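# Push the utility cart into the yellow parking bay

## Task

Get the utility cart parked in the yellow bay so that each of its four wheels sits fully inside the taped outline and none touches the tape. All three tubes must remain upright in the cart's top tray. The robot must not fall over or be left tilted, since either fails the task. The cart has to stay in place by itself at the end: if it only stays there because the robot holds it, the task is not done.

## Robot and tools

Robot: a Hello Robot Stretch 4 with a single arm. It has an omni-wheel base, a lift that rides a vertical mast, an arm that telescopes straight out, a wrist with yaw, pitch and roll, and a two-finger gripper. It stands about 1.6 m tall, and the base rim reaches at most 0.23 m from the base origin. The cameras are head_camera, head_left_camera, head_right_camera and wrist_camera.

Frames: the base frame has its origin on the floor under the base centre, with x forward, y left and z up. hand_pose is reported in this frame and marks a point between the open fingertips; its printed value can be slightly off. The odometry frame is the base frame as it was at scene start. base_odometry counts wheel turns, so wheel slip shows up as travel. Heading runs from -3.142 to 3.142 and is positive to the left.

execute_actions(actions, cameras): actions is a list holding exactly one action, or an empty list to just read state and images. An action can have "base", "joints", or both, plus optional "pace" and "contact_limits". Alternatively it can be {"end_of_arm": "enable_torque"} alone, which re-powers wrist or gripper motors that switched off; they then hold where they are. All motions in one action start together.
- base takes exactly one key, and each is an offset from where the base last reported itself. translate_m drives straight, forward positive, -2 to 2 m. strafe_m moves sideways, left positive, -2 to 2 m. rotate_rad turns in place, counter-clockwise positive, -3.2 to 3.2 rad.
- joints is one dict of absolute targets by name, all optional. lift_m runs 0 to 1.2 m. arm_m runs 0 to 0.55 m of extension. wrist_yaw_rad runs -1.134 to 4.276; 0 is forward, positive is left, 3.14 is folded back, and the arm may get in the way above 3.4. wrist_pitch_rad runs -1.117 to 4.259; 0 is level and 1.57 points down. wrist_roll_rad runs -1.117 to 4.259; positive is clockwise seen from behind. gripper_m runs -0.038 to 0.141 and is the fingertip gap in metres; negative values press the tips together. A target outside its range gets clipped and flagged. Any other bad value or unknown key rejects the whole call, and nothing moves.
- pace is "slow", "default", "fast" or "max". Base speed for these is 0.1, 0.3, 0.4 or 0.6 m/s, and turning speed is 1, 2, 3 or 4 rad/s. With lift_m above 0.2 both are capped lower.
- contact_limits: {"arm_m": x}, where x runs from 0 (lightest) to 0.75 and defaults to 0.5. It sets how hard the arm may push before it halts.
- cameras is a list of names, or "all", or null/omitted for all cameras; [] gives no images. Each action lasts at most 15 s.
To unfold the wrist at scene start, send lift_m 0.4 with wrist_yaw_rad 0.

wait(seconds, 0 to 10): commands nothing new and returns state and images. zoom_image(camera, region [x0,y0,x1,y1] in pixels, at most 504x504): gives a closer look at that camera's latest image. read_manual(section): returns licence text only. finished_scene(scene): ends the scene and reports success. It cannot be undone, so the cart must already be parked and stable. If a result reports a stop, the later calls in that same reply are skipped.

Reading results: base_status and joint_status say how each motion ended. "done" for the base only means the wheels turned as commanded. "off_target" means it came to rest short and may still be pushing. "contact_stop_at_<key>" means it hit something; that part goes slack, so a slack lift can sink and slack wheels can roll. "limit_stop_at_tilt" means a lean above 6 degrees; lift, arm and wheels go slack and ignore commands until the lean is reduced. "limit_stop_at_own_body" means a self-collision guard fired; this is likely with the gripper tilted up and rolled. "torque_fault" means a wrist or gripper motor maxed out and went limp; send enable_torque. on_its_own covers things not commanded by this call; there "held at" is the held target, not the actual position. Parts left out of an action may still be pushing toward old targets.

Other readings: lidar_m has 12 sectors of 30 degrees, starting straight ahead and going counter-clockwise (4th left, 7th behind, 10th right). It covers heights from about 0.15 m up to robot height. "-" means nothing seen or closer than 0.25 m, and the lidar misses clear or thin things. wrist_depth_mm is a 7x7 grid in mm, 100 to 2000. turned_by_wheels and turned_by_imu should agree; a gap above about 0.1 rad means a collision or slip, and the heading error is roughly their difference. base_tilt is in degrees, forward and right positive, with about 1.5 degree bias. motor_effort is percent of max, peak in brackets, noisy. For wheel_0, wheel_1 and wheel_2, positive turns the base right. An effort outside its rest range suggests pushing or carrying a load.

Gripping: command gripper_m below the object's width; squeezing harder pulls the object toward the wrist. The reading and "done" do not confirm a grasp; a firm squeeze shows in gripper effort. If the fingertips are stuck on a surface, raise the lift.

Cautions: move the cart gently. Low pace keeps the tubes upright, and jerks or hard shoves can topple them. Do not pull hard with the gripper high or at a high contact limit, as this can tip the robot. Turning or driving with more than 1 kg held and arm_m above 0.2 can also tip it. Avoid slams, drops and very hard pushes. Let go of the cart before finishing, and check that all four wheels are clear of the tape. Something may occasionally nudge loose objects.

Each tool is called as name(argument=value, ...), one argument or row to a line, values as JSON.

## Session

execute_actions(
  actions=[],
  cameras=["head_camera","head_left_camera"],
)

Scene clock: 0.00 s.
base_odometry: x=+0.000 y=+0.000 heading=+0.000 (m, m, rad; odometry frame)
turned_by_wheels: +0.000 (rad since the last result)
turned_by_imu: +0.000 (rad since the last result)
base_tilt: forward=+0.7 right=-0.2 (deg)
lidar_m: 1.04 2.03 1.71 1.77 0.84 0.61 0.61 0.69 0.99 1.92 2.08 0.92
base_status: not commanded
joint_positions: lift_m=+0.215 arm_m=+0.002 wrist_yaw_rad=+3.232 wrist_pitch_rad=+0.016 wrist_roll_rad=+0.006 gripper_m=+0.057
joint_status: not commanded
motor_effort: lift_m=+18 arm_m=+0 wrist_yaw_rad=+1 wrist_pitch_rad=-6 wrist_roll_rad=-1 gripper_m=+1 wheel_0=+0 wheel_1=+0 wheel_2=+0 (%)
hand_pose: x=-0.1225 y=+0.0611 z=+0.3881 quat_wxyz=(-0.045, -0.008, +0.003, +0.999) (m; base frame)
wrist_depth_mm: - - 137 1537 1499 1397 1366 / - - 135 809 904 917 904 / - - 136 254 1499 1430 1397 / - 128 141 1576 1499 1464 1397 / 189 1229 1661 1618 1499 1464 1430 / 193 1182 1098 1205 1098 1060 1281 / 193 242 904 107 917 831 878
pictures: head_camera, head_left_camera
Images, in order (width x height): head_camera 420x560, head_left_camera 420x672.

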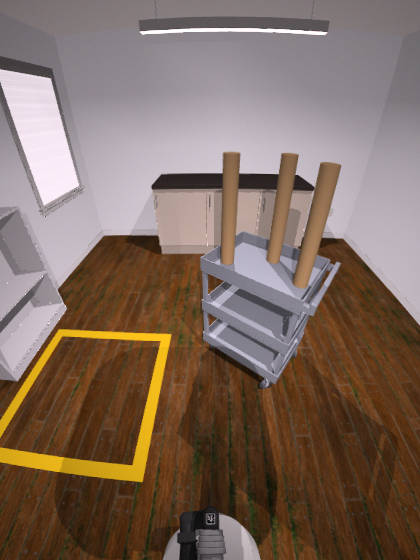

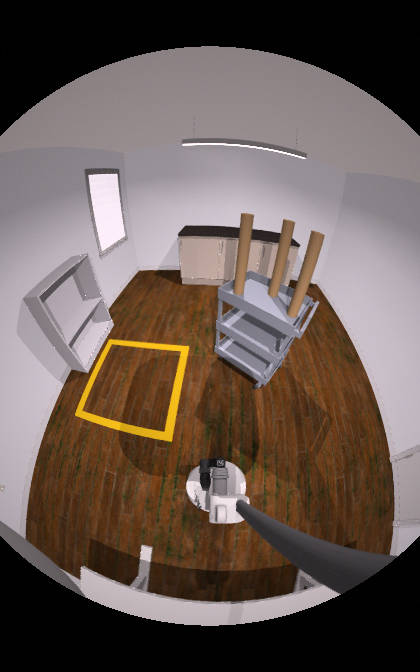

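execute_actions(
  actions=[
    {"base":{"strafe_m":-1.0},"pace":"fast"},
  ],
  cameras=[],
)

execute_actions(
  actions=[
    {"base":{"translate_m":1.7},"pace":"fast"},
  ],
  cameras=[],
)

execute_actions(
  actions=[
    {"base":{"rotate_rad":2.05}},
  ],
  cameras=["head_camera","head_left_camera"],
)

Scene clock: 10.40 s.
base_odometry: x=+0.000 y=-1.000 heading=+0.000 (m, m, rad; odometry frame)
turned_by_wheels: +0.000 (rad since the last result)
turned_by_imu: +0.002 (rad since the last result)
base_tilt: forward=+0.5 right=-0.1 (deg)
lidar_m: 1.12 0.96 2.59 2.75 0.94 0.71 0.70 1.28 0.96 0.92 1.00 1.44
base_status: done
joint_positions: lift_m=+0.215 arm_m=+0.002 wrist_yaw_rad=+3.232 wrist_pitch_rad=+0.016 wrist_roll_rad=+0.006 gripper_m=+0.057
joint_status: not commanded
motor_effort: lift_m=+18(18) arm_m=+0(0) wrist_yaw_rad=+1(1) wrist_pitch_rad=-6(7) wrist_roll_rad=-2(2) gripper_m=-2(1) wheel_0=-2(14) wheel_1=+2(17) wheel_2=+0(1) (%)
hand_pose: x=-0.1225 y=+0.0611 z=+0.3881 quat_wxyz=(-0.045, -0.008, +0.003, +0.999) (m; base frame)
wrist_depth_mm: - - 137 1618 1537 1499 1366 / - - 135 1661 1025 904 891 / - - 136 253 1618 1464 1430 / - 128 141 1618 1576 1499 1464 / 189 1499 1708 1661 1537 1499 1430 / 194 1205 1098 1229 1008 1308 1308 / 193 242 904 107 866 831 891
pictures: none
No camera images: the call's "cameras" was empty. Leave "cameras" out to get every camera's image.

Scene clock: 15.93 s.
base_odometry: x=+1.700 y=-0.999 heading=+0.000 (m, m, rad; odometry frame)
turned_by_wheels: +0.000 (rad since the last result)
turned_by_imu: -0.001 (rad since the last result)
base_tilt: forward=+0.6 right=-0.1 (deg)
lidar_m: 0.89 0.97 1.38 0.68 0.54 0.54 3.22 1.44 1.05 1.04 1.10 1.57
base_status: done
joint_positions: lift_m=+0.215 arm_m=+0.002 wrist_yaw_rad=+3.232 wrist_pitch_rad=+0.016 wrist_roll_rad=+0.006 gripper_m=+0.057
joint_status: not commanded
motor_effort: lift_m=+18(18) arm_m=+0(0) wrist_yaw_rad=+0(0) wrist_pitch_rad=-7(6) wrist_roll_rad=-2(2) gripper_m=-5(1) wheel_0=+1(10) wheel_1=+1(9) wheel_2=+2(13) (%)
hand_pose: x=-0.1225 y=+0.0611 z=+0.3881 quat_wxyz=(-0.045, -0.008, +0.003, +0.999) (m; base frame)
wrist_depth_mm: - - 136 - - - 750 / - - 135 - - - - / - - 136 255 - 574 500 / - 128 141 - - - - / 189 1661 - - - - - / 194 1182 1098 1205 1118 707 809 / 194 242 904 107 891 554 512
pictures: none
No camera images: the call's "cameras" was empty. Leave "cameras" out to get every camera's image.

Scene clock: 18.23 s.
base_odometry: x=+1.700 y=-0.999 heading=+2.050 (m, m, rad; odometry frame)
turned_by_wheels: +2.050 (rad since the last result)
turned_by_imu: +2.090 (rad since the last result)
base_tilt: forward=+0.6 right=-0.2 (deg)
lidar_m: 0.54 0.53 2.40 1.45 1.08 1.04 1.08 1.56 0.89 0.96 1.30 0.72
base_status: done
joint_positions: lift_m=+0.215 arm_m=+0.002 wrist_yaw_rad=+3.232 wrist_pitch_rad=+0.016 wrist_roll_rad=+0.006 gripper_m=+0.057
joint_status: not commanded
motor_effort: lift_m=+18(18) arm_m=+0(0) wrist_yaw_rad=+1(0) wrist_pitch_rad=-6(6) wrist_roll_rad=-2(1) gripper_m=-1(3) wheel_0=-2(8) wheel_1=-2(8) wheel_2=+0(10) (%)
hand_pose: x=-0.1225 y=+0.0611 z=+0.3881 quat_wxyz=(-0.045, -0.008, +0.003, +0.999) (m; base frame)
wrist_depth_mm: - - 136 1397 1182 1008 891 / - - 135 1336 1182 1008 904 / - - 136 254 1182 1025 904 / - 128 141 1336 1182 1025 904 / 189 1618 1756 1397 1182 1025 904 / 193 1229 1098 1205 1078 1025 891 / 194 241 904 107 904 842 878
pictures: head_camera, head_left_camera
Images, in order (width x height): head_camera 420x560, head_left_camera 420x672.

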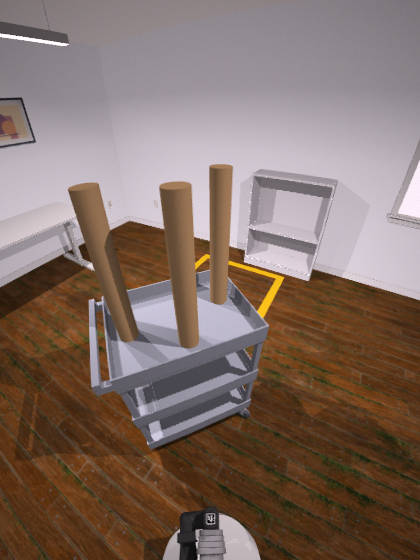

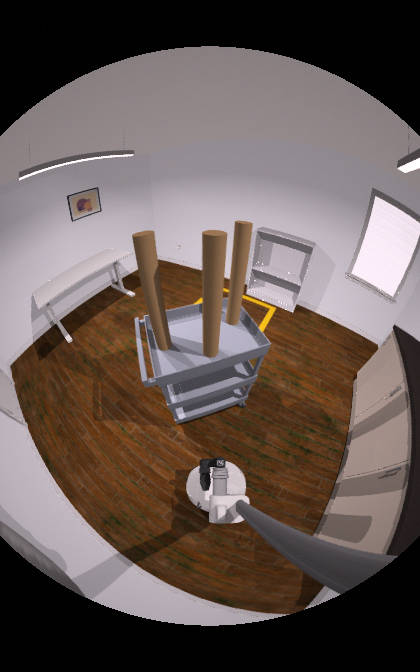

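execute_actions(
  actions=[
    {"base":{"strafe_m":0.15}},
  ],
  cameras=[],
)

execute_actions(
  actions=[
    {"base":{"translate_m":0.9},"pace":"slow"},
  ],
  cameras=["head_left_camera"],
)

Scene clock: 25.47 s.
base_odometry: x=+1.567 y=-1.068 heading=+2.050 (m, m, rad; odometry frame)
turned_by_wheels: +0.000 (rad since the last result)
turned_by_imu: +0.002 (rad since the last result)
base_tilt: forward=+0.6 right=-0.2 (deg)
lidar_m: 0.49 0.49 2.26 1.37 1.01 0.96 1.00 1.45 1.04 1.11 1.50 0.63
base_status: done
joint_positions: lift_m=+0.215 arm_m=+0.002 wrist_yaw_rad=+3.232 wrist_pitch_rad=+0.016 wrist_roll_rad=+0.006 gripper_m=+0.057
joint_status: not commanded
motor_effort: lift_m=+18(18) arm_m=+0(0) wrist_yaw_rad=+0(1) wrist_pitch_rad=-7(6) wrist_roll_rad=-2(1) gripper_m=-2(2) wheel_0=+0(9) wheel_1=+2(9) wheel_2=+1(0) (%)
hand_pose: x=-0.1225 y=+0.0611 z=+0.3881 quat_wxyz=(-0.045, -0.008, +0.003, +0.999) (m; base frame)
wrist_depth_mm: - - 137 1308 1098 946 820 / - - 135 1229 1078 946 842 / - - 136 254 1118 946 842 / - 128 141 1255 1118 946 842 / 189 1756 1661 1308 1078 946 842 / 193 1182 1098 1205 1042 946 831 / 194 243 904 107 917 842 831
pictures: none
No camera images: the call's "cameras" was empty. Leave "cameras" out to get every camera's image.

action 0: "base": translate_m = 0.9 would last too long for one action: at the pace "slow" translate_m can be at most 0.766 in either direction: name a faster pace, or command the rest in another action

execute_actions(
  actions=[
    {"base":{"translate_m":0.75},"pace":"slow"},
  ],
  cameras=["head_left_camera"],
)

Scene clock: 36.10 s.
base_odometry: x=+1.221 y=-0.403 heading=+2.051 (m, m, rad; odometry frame)
turned_by_wheels: +0.001 (rad since the last result)
turned_by_imu: +0.002 (rad since the last result)
base_tilt: forward=+0.6 right=-0.1 (deg)
lidar_m: 0.25 0.25 0.26 1.96 1.65 1.59 1.71 1.49 1.40 1.50 0.32 0.25
base_status: done
joint_positions: lift_m=+0.215 arm_m=+0.002 wrist_yaw_rad=+3.232 wrist_pitch_rad=+0.016 wrist_roll_rad=+0.006 gripper_m=+0.057
joint_status: not commanded
motor_effort: lift_m=+18(18) arm_m=-1(0) wrist_yaw_rad=+1(1) wrist_pitch_rad=-7(6) wrist_roll_rad=-2(0) gripper_m=-4(5) wheel_0=+6(9) wheel_1=+5(8) wheel_2=-4(9) (%)
hand_pose: x=-0.1225 y=+0.0611 z=+0.3881 quat_wxyz=(-0.045, -0.008, +0.003, +0.999) (m; base frame)
wrist_depth_mm: - - 137 - 1708 1537 1336 / - - 135 - 1808 1537 1366 / - - 136 255 1808 1499 1336 / - 128 141 - 1808 1499 1366 / 189 1661 - - 1756 1537 1366 / 194 1205 1118 1182 1098 1308 1281 / 194 243 904 107 904 842 891
pictures: head_left_camera
Images, in order (width x height): head_left_camera 420x672.

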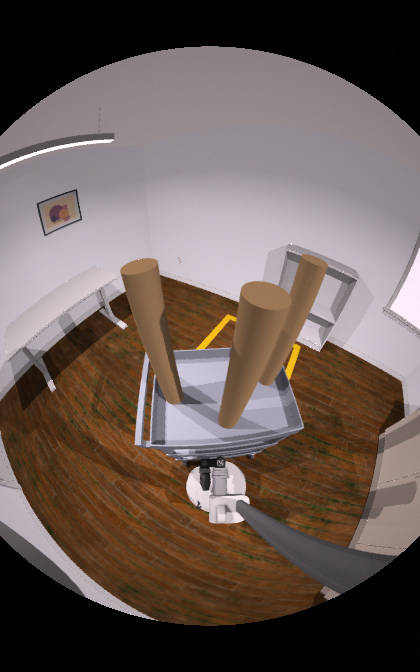

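execute_actions(
  actions=[
    {"base":{"rotate_rad":-0.35},"pace":"slow"},
  ],
  cameras=[],
)

execute_actions(
  actions=[
    {"base":{"translate_m":0.4},"pace":"slow"},
  ],
  cameras=[],
)

execute_actions(
  actions=[
    {"base":{"translate_m":-0.5}},
  ],
  cameras=["head_camera"],
)

Scene clock: 43.13 s.
base_odometry: x=+1.221 y=-0.403 heading=+1.701 (m, m, rad; odometry frame)
turned_by_wheels: -0.349 (rad since the last result)
turned_by_imu: -0.355 (rad since the last result)
base_tilt: forward=+0.6 right=-0.2 (deg)
lidar_m: 0.25 0.25 0.25 0.32 1.95 1.62 1.60 1.80 1.41 1.41 1.58 0.27
base_status: done
joint_positions: lift_m=+0.215 arm_m=+0.002 wrist_yaw_rad=+3.232 wrist_pitch_rad=+0.016 wrist_roll_rad=+0.006 gripper_m=+0.057
joint_status: not commanded
motor_effort: lift_m=+18(18) arm_m=+0(0) wrist_yaw_rad=+1(1) wrist_pitch_rad=-6(6) wrist_roll_rad=-2(2) gripper_m=-4(1) wheel_0=+3(6) wheel_1=+3(6) wheel_2=+3(3) (%)
hand_pose: x=-0.1225 y=+0.0611 z=+0.3881 quat_wxyz=(-0.045, -0.008, +0.003, +0.999) (m; base frame)
wrist_depth_mm: - - 137 1756 1661 1537 1397 / - - 135 1708 1661 1537 1464 / - - 136 255 1661 1537 1430 / - 128 141 1708 1661 1537 1464 / 189 1808 1983 1756 1661 1537 1464 / 193 1182 1118 1205 1098 1308 1255 / 193 243 904 108 904 842 904
pictures: none
No camera images: the call's "cameras" was empty. Leave "cameras" out to get every camera's image.

Scene clock: 48.40 s.
base_odometry: x=+1.168 y=-0.007 heading=+1.702 (m, m, rad; odometry frame)
turned_by_wheels: +0.000 (rad since the last result)
turned_by_imu: +0.001 (rad since the last result)
base_tilt: forward=+0.5 right=-0.1 (deg)
lidar_m: 0.25 0.25 0.25 0.33 2.01 2.02 1.99 1.84 1.51 1.48 2.10 0.25
base_status: done
joint_positions: lift_m=+0.215 arm_m=+0.002 wrist_yaw_rad=+3.232 wrist_pitch_rad=+0.016 wrist_roll_rad=+0.006 gripper_m=+0.057
joint_status: not commanded
motor_effort: lift_m=+18(18) arm_m=+0(0) wrist_yaw_rad=+1(0) wrist_pitch_rad=-7(7) wrist_roll_rad=-1(1) gripper_m=-4(4) wheel_0=+5(10) wheel_1=+5(7) wheel_2=-5(6) (%)
hand_pose: x=-0.1225 y=+0.0611 z=+0.3881 quat_wxyz=(-0.045, -0.008, +0.003, +0.999) (m; base frame)
wrist_depth_mm: - - 137 - - 1863 1756 / - - 135 - - 1921 1808 / - - 136 254 - 1921 1756 / - 128 141 - - 1921 1808 / 189 1756 - - - 1863 1756 / 194 1182 1098 1182 1098 1308 1281 / 194 243 904 108 891 842 891
pictures: none
No camera images: the call's "cameras" was empty. Leave "cameras" out to get every camera's image.

Scene clock: 51.57 s.
base_odometry: x=+1.234 y=-0.503 heading=+1.701 (m, m, rad; odometry frame)
turned_by_wheels: -0.001 (rad since the last result)
turned_by_imu: +0.001 (rad since the last result)
base_tilt: forward=+0.5 right=-0.3 (deg)
lidar_m: 0.65 0.64 0.72 1.88 1.82 1.51 1.50 1.70 1.40 1.39 1.58 1.93
base_status: done
joint_positions: lift_m=+0.215 arm_m=+0.002 wrist_yaw_rad=+3.232 wrist_pitch_rad=+0.016 wrist_roll_rad=+0.006 gripper_m=+0.057
joint_status: not commanded
motor_effort: lift_m=+17(18) arm_m=+0(0) wrist_yaw_rad=+1(1) wrist_pitch_rad=-7(6) wrist_roll_rad=-2(1) gripper_m=-2(4) wheel_0=-3(8) wheel_1=-3(9) wheel_2=-1(9) (%)
hand_pose: x=-0.1225 y=+0.0611 z=+0.3881 quat_wxyz=(-0.045, -0.008, +0.003, +0.999) (m; base frame)
wrist_depth_mm: - - 137 1661 1537 1430 1366 / - - 135 1618 1537 1430 1397 / - - 137 254 1537 1464 1366 / - 128 141 1661 1576 1499 1366 / 189 1808 1808 1708 1576 1499 1336 / 194 1182 1098 1205 1098 1308 1281 / 193 243 904 108 891 854 878
pictures: head_camera
Images, in order (width x height): head_camera 420x560.

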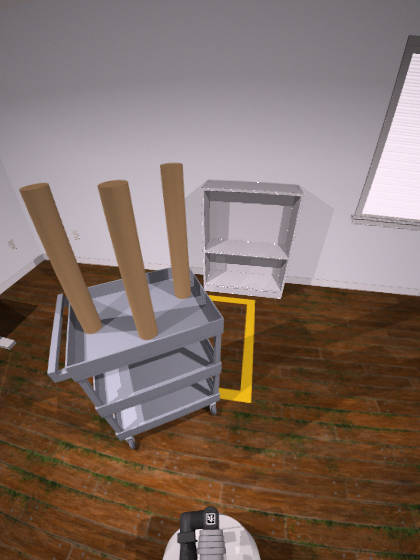

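execute_actions(
  actions=[
    {"base":{"strafe_m":0.42}},
  ],
  cameras=[],
)

execute_actions(
  actions=[
    {"base":{"translate_m":0.72},"pace":"slow"},
  ],
  cameras=[],
)

execute_actions(
  actions=[
    {"base":{"translate_m":-0.5}},
  ],
  cameras=["head_camera"],
)

Scene clock: 59.63 s.
base_odometry: x=+0.817 y=-0.558 heading=+1.701 (m, m, rad; odometry frame)
turned_by_wheels: +0.000 (rad since the last result)
turned_by_imu: +0.002 (rad since the last result)
base_tilt: forward=+0.6 right=+0.0 (deg)
lidar_m: 0.49 0.60 1.48 1.46 1.70 1.43 1.42 1.61 1.81 1.81 2.04 0.64
base_status: done
joint_positions: lift_m=+0.215 arm_m=+0.002 wrist_yaw_rad=+3.232 wrist_pitch_rad=+0.016 wrist_roll_rad=+0.006 gripper_m=+0.057
joint_status: not commanded
motor_effort: lift_m=+18(18) arm_m=+0(0) wrist_yaw_rad=+0(1) wrist_pitch_rad=-6(6) wrist_roll_rad=-2(1) gripper_m=-4(1) wheel_0=-2(9) wheel_1=+1(12) wheel_2=+0(1) (%)
hand_pose: x=-0.1225 y=+0.0611 z=+0.3881 quat_wxyz=(-0.045, -0.008, +0.003, +0.999) (m; base frame)
wrist_depth_mm: - - 136 1576 1430 1397 1281 / - - 135 1576 1499 1397 1336 / - - 136 254 1464 1366 1308 / - 128 141 1618 1537 1397 1308 / 189 1756 1756 1618 1464 1366 1308 / 193 1205 1118 1182 1098 1336 1281 / 195 243 904 108 891 831 891
pictures: none
No camera images: the call's "cameras" was empty. Leave "cameras" out to get every camera's image.

Scene clock: 68.10 s.
base_odometry: x=+0.723 y=+0.156 heading=+1.702 (m, m, rad; odometry frame)
turned_by_wheels: +0.000 (rad since the last result)
turned_by_imu: +0.007 (rad since the last result)
base_tilt: forward=+0.6 right=-0.2 (deg)
lidar_m: 0.25 0.25 0.26 1.29 1.49 2.14 2.10 2.38 1.97 1.93 1.58 0.25
base_status: done
joint_positions: lift_m=+0.215 arm_m=+0.002 wrist_yaw_rad=+3.232 wrist_pitch_rad=+0.016 wrist_roll_rad=+0.006 gripper_m=+0.057
joint_status: not commanded
motor_effort: lift_m=+18(18) arm_m=+0(0) wrist_yaw_rad=+0(1) wrist_pitch_rad=-6(6) wrist_roll_rad=-1(1) gripper_m=+0(2) wheel_0=+4(26) wheel_1=+5(17) wheel_2=-4(20) (%)
hand_pose: x=-0.1225 y=+0.0611 z=+0.3881 quat_wxyz=(-0.045, -0.008, +0.003, +0.999) (m; base frame)
wrist_depth_mm: - - 136 - - - 1808 / - - 135 - - - 1921 / - - 136 254 - - 1863 / - 128 141 - - - 1863 / 189 1708 - - - - 1863 / 193 1182 1098 1205 1078 1281 1281 / 194 242 904 108 904 842 904
pictures: none
No camera images: the call's "cameras" was empty. Leave "cameras" out to get every camera's image.

Scene clock: 71.27 s.
base_odometry: x=+0.788 y=-0.340 heading=+1.702 (m, m, rad; odometry frame)
turned_by_wheels: +0.000 (rad since the last result)
turned_by_imu: +0.002 (rad since the last result)
base_tilt: forward=+0.6 right=-0.1 (deg)
lidar_m: 0.69 0.71 1.40 1.41 1.97 1.63 1.63 1.84 1.88 1.85 2.07 0.78
base_status: done
joint_positions: lift_m=+0.215 arm_m=+0.002 wrist_yaw_rad=+3.232 wrist_pitch_rad=+0.016 wrist_roll_rad=+0.006 gripper_m=+0.057
joint_status: not commanded
motor_effort: lift_m=+18(18) arm_m=+0(0) wrist_yaw_rad=+0(1) wrist_pitch_rad=-7(6) wrist_roll_rad=-1(1) gripper_m=-2(6) wheel_0=-2(7) wheel_1=-2(7) wheel_2=+0(7) (%)
hand_pose: x=-0.1225 y=+0.0611 z=+0.3881 quat_wxyz=(-0.045, -0.008, +0.003, +0.999) (m; base frame)
wrist_depth_mm: - - 137 1756 1661 1576 1464 / - - 135 1808 1708 1576 1464 / - - 137 254 1708 1576 1464 / - 128 141 1863 1708 1576 1464 / 189 1808 1983 1808 1756 1576 1499 / 193 1182 1098 1205 1098 1308 1308 / 193 241 904 107 904 842 891
pictures: head_camera
Images, in order (width x height): head_camera 420x560.

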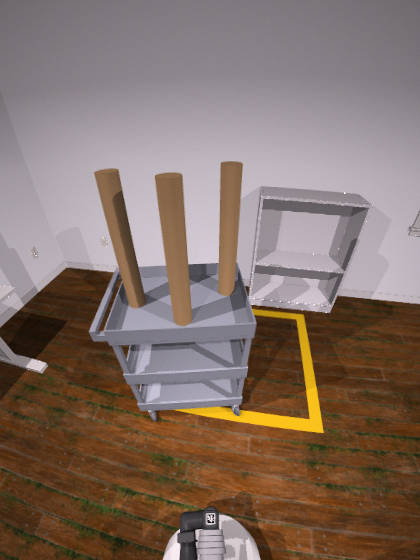

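execute_actions(
  actions=[
    {"base":{"strafe_m":0.82}},
  ],
  cameras=[],
)

execute_actions(
  actions=[
    {"base":{"translate_m":1.0}},
  ],
  cameras=[],
)

Scene clock: 79.87 s.
base_odometry: x=-0.025 y=-0.447 heading=+1.702 (m, m, rad; odometry frame)
turned_by_wheels: +0.000 (rad since the last result)
turned_by_imu: +0.001 (rad since the last result)
base_tilt: forward=+0.6 right=-0.2 (deg)
lidar_m: 2.23 0.75 0.62 0.61 0.72 1.46 1.46 1.67 2.69 2.68 1.02 0.75
base_status: done
joint_positions: lift_m=+0.215 arm_m=+0.002 wrist_yaw_rad=+3.232 wrist_pitch_rad=+0.016 wrist_roll_rad=+0.006 gripper_m=+0.057
joint_status: not commanded
motor_effort: lift_m=+18(18) arm_m=+0(0) wrist_yaw_rad=+0(0) wrist_pitch_rad=-7(6) wrist_roll_rad=+0(0) gripper_m=+0(4) wheel_0=-1(9) wheel_1=+0(10) wheel_2=+0(0) (%)
hand_pose: x=-0.1225 y=+0.0611 z=+0.3881 quat_wxyz=(-0.045, -0.008, +0.003, +0.999) (m; base frame)
wrist_depth_mm: - - 136 1618 1499 1366 1308 / - - 135 1661 1537 1397 1308 / - - 136 255 1576 1397 1308 / - 128 141 1618 1499 1430 1336 / 190 1756 1808 1618 1576 1397 1336 / 194 1182 1098 1205 1098 1281 1281 / 193 243 904 108 891 842 878
pictures: none
No camera images: the call's "cameras" was empty. Leave "cameras" out to get every camera's image.

Scene clock: 84.70 s.
base_odometry: x=-0.155 y=+0.545 heading=+1.702 (m, m, rad; odometry frame)
turned_by_wheels: +0.001 (rad since the last result)
turned_by_imu: +0.000 (rad since the last result)
base_tilt: forward=+0.6 right=-0.1 (deg)
lidar_m: 1.26 1.43 0.41 0.39 0.46 0.80 2.43 2.79 0.34 0.31 0.32 1.28
base_status: done
joint_positions: lift_m=+0.215 arm_m=+0.002 wrist_yaw_rad=+3.232 wrist_pitch_rad=+0.016 wrist_roll_rad=+0.006 gripper_m=+0.057
joint_status: not commanded
motor_effort: lift_m=+18(18) arm_m=+0(0) wrist_yaw_rad=+1(0) wrist_pitch_rad=-7(6) wrist_roll_rad=-1(2) gripper_m=-2(1) wheel_0=+3(7) wheel_1=+3(8) wheel_2=+2(10) (%)
hand_pose: x=-0.1225 y=+0.0611 z=+0.3881 quat_wxyz=(-0.045, -0.008, +0.003, +0.999) (m; base frame)
wrist_depth_mm: - - 136 - - - - / - - 135 - - - 1229 / - - 136 255 - - - / - 128 141 - - - - / 189 1808 - - - - - / 193 1182 1098 1205 1098 1308 1205 / 194 243 891 108 891 842 891
pictures: none
No camera images: the call's "cameras" was empty. Leave "cameras" out to get every camera's image.

execute_actions(
  actions=[
    {"base":{"strafe_m":-0.42},"pace":"slow"},
  ],
  cameras=[],
)

execute_actions(
  actions=[
    {"base":{"strafe_m":0.4}},
  ],
  cameras=[],
)

execute_actions(
  actions=[
    {"base":{"rotate_rad":-1.57}},
  ],
  cameras=["head_camera"],
)

Scene clock: 95.73 s.
base_odometry: x=+0.260 y=+0.600 heading=+1.703 (m, m, rad; odometry frame)
turned_by_wheels: +0.001 (rad since the last result)
turned_by_imu: +0.005 (rad since the last result)
base_tilt: forward=+0.6 right=-0.2 (deg)
lidar_m: 1.18 1.32 1.65 0.82 0.94 1.59 2.53 0.25 0.25 0.25 0.25 1.14
base_status: done
joint_positions: lift_m=+0.215 arm_m=+0.002 wrist_yaw_rad=+3.232 wrist_pitch_rad=+0.016 wrist_roll_rad=+0.006 gripper_m=+0.057
joint_status: not commanded
motor_effort: lift_m=+18(18) arm_m=+0(0) wrist_yaw_rad=+1(1) wrist_pitch_rad=-6(6) wrist_roll_rad=-2(2) gripper_m=-3(3) wheel_0=+12(14) wheel_1=-7(14) wheel_2=+5(5) (%)
hand_pose: x=-0.1225 y=+0.0611 z=+0.3881 quat_wxyz=(-0.045, -0.008, +0.003, +0.999) (m; base frame)
wrist_depth_mm: - - 136 - - - - / - - 135 - - - - / - - 136 254 - - - / - 128 141 - - - - / 189 1863 - - - - - / 194 1205 1118 1205 1098 1281 1281 / 193 243 891 107 904 831 891
pictures: none
No camera images: the call's "cameras" was empty. Leave "cameras" out to get every camera's image.

Scene clock: 98.40 s.
base_odometry: x=-0.136 y=+0.547 heading=+1.703 (m, m, rad; odometry frame)
turned_by_wheels: +0.000 (rad since the last result)
turned_by_imu: +0.000 (rad since the last result)
base_tilt: forward=+0.6 right=-0.2 (deg)
lidar_m: 1.24 1.41 0.41 0.41 0.51 0.81 2.43 2.78 0.58 0.51 0.55 1.25
base_status: done
joint_positions: lift_m=+0.215 arm_m=+0.002 wrist_yaw_rad=+3.232 wrist_pitch_rad=+0.016 wrist_roll_rad=+0.006 gripper_m=+0.057
joint_status: not commanded
motor_effort: lift_m=+18(18) arm_m=+0(0) wrist_yaw_rad=+0(1) wrist_pitch_rad=-7(6) wrist_roll_rad=-2(1) gripper_m=-2(3) wheel_0=-2(11) wheel_1=+1(13) wheel_2=+1(3) (%)
hand_pose: x=-0.1225 y=+0.0611 z=+0.3881 quat_wxyz=(-0.045, -0.008, +0.003, +0.999) (m; base frame)
wrist_depth_mm: - - 137 - - - - / - - 136 - - - - / - - 136 254 - - - / - 128 141 - - - - / 189 1756 - - - - - / 193 1229 1118 1205 1098 1281 1229 / 194 242 891 108 891 854 891
pictures: none
No camera images: the call's "cameras" was empty. Leave "cameras" out to get every camera's image.

Scene clock: 100.47 s.
base_odometry: x=-0.136 y=+0.547 heading=+0.133 (m, m, rad; odometry frame)
turned_by_wheels: -1.570 (rad since the last result)
turned_by_imu: -1.599 (rad since the last result)
base_tilt: forward=+0.6 right=-0.2 (deg)
lidar_m: 0.53 0.53 1.28 1.26 1.43 0.43 0.42 0.47 0.79 2.45 2.75 0.58
base_status: done
joint_positions: lift_m=+0.215 arm_m=+0.002 wrist_yaw_rad=+3.232 wrist_pitch_rad=+0.016 wrist_roll_rad=+0.006 gripper_m=+0.057
joint_status: not commanded
motor_effort: lift_m=+18(18) arm_m=+0(0) wrist_yaw_rad=+1(0) wrist_pitch_rad=-7(6) wrist_roll_rad=-1(2) gripper_m=-10(7) wheel_0=+2(9) wheel_1=+1(9) wheel_2=+2(5) (%)
hand_pose: x=-0.1225 y=+0.0611 z=+0.3881 quat_wxyz=(-0.045, -0.008, +0.003, +0.999) (m; base frame)
wrist_depth_mm: - - 137 574 621 1205 1138 / - - 135 820 866 1229 1160 / - - 136 256 1308 1229 1138 / - 128 141 1430 1308 1255 1160 / 189 1618 1537 1464 1308 1255 1182 / 193 1229 1118 1205 866 1205 1160 / 194 242 904 108 891 842 891
pictures: head_camera
Images, in order (width x height): head_camera 420x560.

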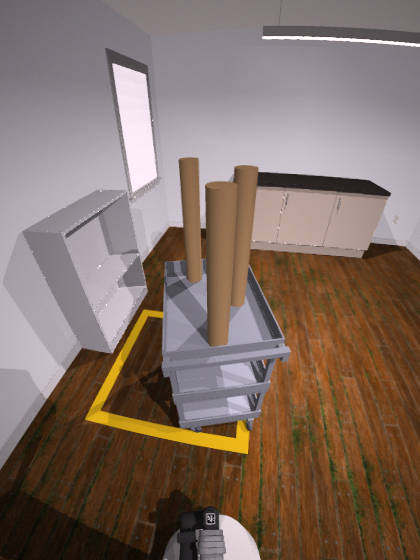

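execute_actions(
  actions=[
    {"base":{"strafe_m":-0.1}},
  ],
  cameras=[],
)

execute_actions(
  actions=[
    {"base":{"translate_m":0.54},"pace":"slow"},
  ],
  cameras=[],
)

execute_actions(
  actions=[
    {"base":{"translate_m":-0.15}},
  ],
  cameras=[],
)

execute_actions(
  actions=[
    {"base":{"strafe_m":-0.55}},
  ],
  cameras=[],
)

execute_actions(
  actions=[
    {"base":{"translate_m":0.62}},
  ],
  cameras=[],
)

Scene clock: 109.90 s.
base_odometry: x=-0.123 y=+0.448 heading=+0.133 (m, m, rad; odometry frame)
turned_by_wheels: +0.000 (rad since the last result)
turned_by_imu: +0.001 (rad since the last result)
base_tilt: forward=+0.6 right=-0.2 (deg)
lidar_m: 0.53 0.54 1.36 1.34 1.53 0.45 0.43 0.51 0.89 2.32 2.67 0.57
base_status: done
joint_positions: lift_m=+0.215 arm_m=+0.002 wrist_yaw_rad=+3.232 wrist_pitch_rad=+0.016 wrist_roll_rad=+0.006 gripper_m=+0.057
joint_status: not commanded
motor_effort: lift_m=+18(18) arm_m=+0(0) wrist_yaw_rad=+0(1) wrist_pitch_rad=-6(6) wrist_roll_rad=+0(1) gripper_m=-4(1) wheel_0=+3(9) wheel_1=-2(10) wheel_2=+1(2) (%)
hand_pose: x=-0.1225 y=+0.0611 z=+0.3881 quat_wxyz=(-0.045, -0.008, +0.003, +0.999) (m; base frame)
wrist_depth_mm: - - 137 615 574 683 1182 / - - 135 831 854 1205 1160 / - - 136 254 1336 1255 1160 / - 128 141 1464 1308 1255 1160 / 189 1708 1576 1430 1308 1281 1182 / 193 1205 1098 1205 866 1229 1182 / 193 242 891 108 854 854 878
pictures: none
No camera images: the call's "cameras" was empty. Leave "cameras" out to get every camera's image.

Scene clock: 116.60 s.
base_odometry: x=+0.412 y=+0.520 heading=+0.134 (m, m, rad; odometry frame)
turned_by_wheels: +0.000 (rad since the last result)
turned_by_imu: +0.001 (rad since the last result)
base_tilt: forward=+0.6 right=-0.2 (deg)
lidar_m: 0.25 0.25 0.25 1.26 1.40 1.08 0.94 1.13 2.48 2.44 0.28 0.25
base_status: done
joint_positions: lift_m=+0.215 arm_m=+0.002 wrist_yaw_rad=+3.232 wrist_pitch_rad=+0.016 wrist_roll_rad=+0.006 gripper_m=+0.057
joint_status: not commanded
motor_effort: lift_m=+18(18) arm_m=+0(0) wrist_yaw_rad=+2(0) wrist_pitch_rad=-7(7) wrist_roll_rad=-2(1) gripper_m=-2(3) wheel_0=+4(10) wheel_1=+4(11) wheel_2=-4(6) (%)
hand_pose: x=-0.1225 y=+0.0611 z=+0.3881 quat_wxyz=(-0.045, -0.008, +0.003, +0.999) (m; base frame)
wrist_depth_mm: - - 136 1983 1863 1708 1618 / - - 135 1160 1808 1708 1576 / - - 136 255 1808 1708 1618 / - 128 141 1983 1808 1661 1618 / 189 1863 - 1921 1808 1708 1661 / 193 1205 1098 1182 1098 1255 1308 / 194 242 904 108 904 854 891
pictures: none
No camera images: the call's "cameras" was empty. Leave "cameras" out to get every camera's image.

Scene clock: 118.43 s.
base_odometry: x=+0.264 y=+0.500 heading=+0.134 (m, m, rad; odometry frame)
turned_by_wheels: +0.000 (rad since the last result)
turned_by_imu: +0.001 (rad since the last result)
base_tilt: forward=+0.5 right=-0.2 (deg)
lidar_m: 0.26 0.29 1.18 1.28 1.45 0.81 0.82 0.93 1.57 2.43 2.74 0.32
base_status: done
joint_positions: lift_m=+0.215 arm_m=+0.002 wrist_yaw_rad=+3.232 wrist_pitch_rad=+0.016 wrist_roll_rad=+0.006 gripper_m=+0.057
joint_status: not commanded
motor_effort: lift_m=+18(18) arm_m=+0(0) wrist_yaw_rad=+2(1) wrist_pitch_rad=-7(6) wrist_roll_rad=-1(0) gripper_m=-1(3) wheel_0=-2(8) wheel_1=-2(8) wheel_2=+0(8) (%)
hand_pose: x=-0.1225 y=+0.0611 z=+0.3881 quat_wxyz=(-0.045, -0.008, +0.003, +0.999) (m; base frame)
wrist_depth_mm: - - 137 1808 1661 1576 1464 / - - 135 1025 1182 1618 1499 / - - 136 255 1708 1576 1464 / - 128 141 1808 1708 1576 1499 / 189 1708 1921 1808 1708 1661 1537 / 194 1205 1098 1205 1008 1281 1308 / 193 243 917 107 904 854 917
pictures: none
No camera images: the call's "cameras" was empty. Leave "cameras" out to get every camera's image.

Scene clock: 121.60 s.
base_odometry: x=+0.337 y=-0.045 heading=+0.133 (m, m, rad; odometry frame)
turned_by_wheels: +0.000 (rad since the last result)
turned_by_imu: +0.000 (rad since the last result)
base_tilt: forward=+0.5 right=-0.1 (deg)
lidar_m: 2.32 0.49 0.47 1.81 2.06 0.94 0.94 1.06 1.91 1.91 2.13 2.36
base_status: done
joint_positions: lift_m=+0.215 arm_m=+0.002 wrist_yaw_rad=+3.232 wrist_pitch_rad=+0.016 wrist_roll_rad=+0.006 gripper_m=+0.057
joint_status: not commanded
motor_effort: lift_m=+18(18) arm_m=+0(0) wrist_yaw_rad=+1(1) wrist_pitch_rad=-6(6) wrist_roll_rad=-2(2) gripper_m=-3(4) wheel_0=-1(9) wheel_1=-3(12) wheel_2=+1(6) (%)
hand_pose: x=-0.1225 y=+0.0611 z=+0.3881 quat_wxyz=(-0.045, -0.008, +0.003, +0.999) (m; base frame)
wrist_depth_mm: - - 136 1921 1756 1661 1576 / - - 135 1160 1756 1182 1008 / - - 136 255 1756 1661 1537 / - 128 141 1921 1863 1756 1537 / 189 1756 - 1921 1808 1708 1576 / 193 1205 1098 1182 1118 1308 1205 / 194 242 904 108 904 842 891
pictures: none
No camera images: the call's "cameras" was empty. Leave "cameras" out to get every camera's image.

Scene clock: 125.17 s.
base_odometry: x=+0.951 y=+0.038 heading=+0.134 (m, m, rad; odometry frame)
turned_by_wheels: +0.000 (rad since the last result)
turned_by_imu: +0.000 (rad since the last result)
base_tilt: forward=+0.5 right=-0.1 (deg)
lidar_m: 1.70 2.08 0.43 0.37 0.35 1.57 1.55 1.77 2.02 1.99 2.26 1.74
base_status: done
joint_positions: lift_m=+0.215 arm_m=+0.002 wrist_yaw_rad=+3.232 wrist_pitch_rad=+0.016 wrist_roll_rad=+0.006 gripper_m=+0.057
joint_status: not commanded
motor_effort: lift_m=+18(18) arm_m=+0(0) wrist_yaw_rad=+0(1) wrist_pitch_rad=-6(6) wrist_roll_rad=+0(1) gripper_m=-2(0) wheel_0=+2(6) wheel_1=+3(8) wheel_2=+0(11) (%)
hand_pose: x=-0.1225 y=+0.0611 z=+0.3881 quat_wxyz=(-0.045, -0.008, +0.003, +0.999) (m; base frame)
wrist_depth_mm: - - 137 - - - - / - - 135 - - - - / - - 136 256 - 1756 - / - 128 141 - - - - / 189 1808 - - - - - / 194 1205 1118 1182 1118 1281 1308 / 194 243 891 108 891 854 891
pictures: none
No camera images: the call's "cameras" was empty. Leave "cameras" out to get every camera's image.

execute_actions(
  actions=[
    {"base":{"strafe_m":0.33},"pace":"slow"},
  ],
  cameras=[],
)

execute_actions(
  actions=[
    {"base":{"strafe_m":-0.5}},
  ],
  cameras=[],
)

execute_actions(
  actions=[
    {"base":{"rotate_rad":1.57}},
  ],
  cameras=["head_camera"],
)

Scene clock: 134.13 s.
base_odometry: x=+0.907 y=+0.365 heading=+0.134 (m, m, rad; odometry frame)
turned_by_wheels: +0.000 (rad since the last result)
turned_by_imu: +0.003 (rad since the last result)
base_tilt: forward=+0.6 right=-0.2 (deg)
lidar_m: 1.78 0.27 0.25 0.25 0.25 0.30 1.48 1.68 2.34 2.34 2.19 1.79
base_status: done
joint_positions: lift_m=+0.215 arm_m=+0.002 wrist_yaw_rad=+3.232 wrist_pitch_rad=+0.016 wrist_roll_rad=+0.006 gripper_m=+0.057
joint_status: not commanded
motor_effort: lift_m=+18(18) arm_m=+0(0) wrist_yaw_rad=+0(1) wrist_pitch_rad=-6(6) wrist_roll_rad=-1(3) gripper_m=+1(3) wheel_0=-6(10) wheel_1=+6(13) wheel_2=+0(1) (%)
hand_pose: x=-0.1225 y=+0.0611 z=+0.3881 quat_wxyz=(-0.045, -0.008, +0.003, +0.999) (m; base frame)
wrist_depth_mm: - - 137 - - - 268 / - - 135 - - - 245 / - - 136 254 1921 - 246 / - 128 141 - - - 274 / 189 1808 - - - - 290 / 193 1205 1118 1182 1118 1308 283 / 194 243 904 108 904 842 282
pictures: none
No camera images: the call's "cameras" was empty. Leave "cameras" out to get every camera's image.

Scene clock: 137.13 s.
base_odometry: x=+0.974 y=-0.131 heading=+0.134 (m, m, rad; odometry frame)
turned_by_wheels: +0.000 (rad since the last result)
turned_by_imu: +0.001 (rad since the last result)
base_tilt: forward=+0.5 right=-0.1 (deg)
lidar_m: 1.68 1.92 0.71 0.68 0.73 1.61 1.58 1.79 1.84 1.83 2.07 1.71
base_status: done
joint_positions: lift_m=+0.215 arm_m=+0.002 wrist_yaw_rad=+3.232 wrist_pitch_rad=+0.016 wrist_roll_rad=+0.006 gripper_m=+0.057
joint_status: not commanded
motor_effort: lift_m=+18(18) arm_m=+0(0) wrist_yaw_rad=+1(1) wrist_pitch_rad=-7(7) wrist_roll_rad=+0(1) gripper_m=-4(3) wheel_0=+1(11) wheel_1=-2(15) wheel_2=-1(0) (%)
hand_pose: x=-0.1225 y=+0.0611 z=+0.3881 quat_wxyz=(-0.045, -0.008, +0.003, +0.999) (m; base frame)
wrist_depth_mm: - - 136 - - - - / - - 135 - - - - / - - 136 254 - 1808 - / - 128 141 - - - - / 190 1708 - - - - - / 194 1229 1098 1182 1098 1281 1281 / 193 242 904 108 904 842 891
pictures: none
No camera images: the call's "cameras" was empty. Leave "cameras" out to get every camera's image.

Scene clock: 139.20 s.
base_odometry: x=+0.974 y=-0.131 heading=+1.703 (m, m, rad; odometry frame)
turned_by_wheels: +1.569 (rad since the last result)
turned_by_imu: +1.600 (rad since the last result)
base_tilt: forward=+0.6 right=-0.2 (deg)
lidar_m: 0.68 0.74 1.58 1.57 2.22 1.85 1.84 2.08 1.71 1.68 2.25 0.71
base_status: done
joint_positions: lift_m=+0.215 arm_m=+0.002 wrist_yaw_rad=+3.232 wrist_pitch_rad=+0.016 wrist_roll_rad=+0.006 gripper_m=+0.057
joint_status: not commanded
motor_effort: lift_m=+18(18) arm_m=+0(0) wrist_yaw_rad=+1(0) wrist_pitch_rad=-7(7) wrist_roll_rad=-1(2) gripper_m=-1(1) wheel_0=-3(7) wheel_1=-2(13) wheel_2=-2(12) (%)
hand_pose: x=-0.1225 y=+0.0611 z=+0.3881 quat_wxyz=(-0.045, -0.008, +0.003, +0.999) (m; base frame)
wrist_depth_mm: - - 137 - 1863 1756 1661 / - - 135 1983 1863 1756 1618 / - - 137 255 1863 1756 1661 / - 128 141 - 1863 1808 1618 / 189 1756 - - 1921 1756 1708 / 194 1205 1118 1205 1098 1281 1308 / 194 242 891 108 891 842 891
pictures: head_camera
Images, in order (width x height): head_camera 420x560.

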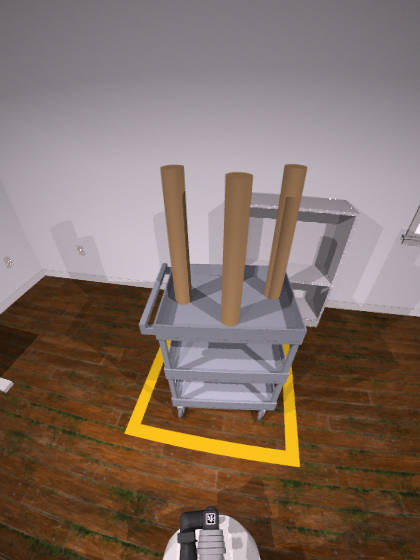

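Looks inside.

finished_scene(
  scene=2,
)

The scene is finished: the task was done.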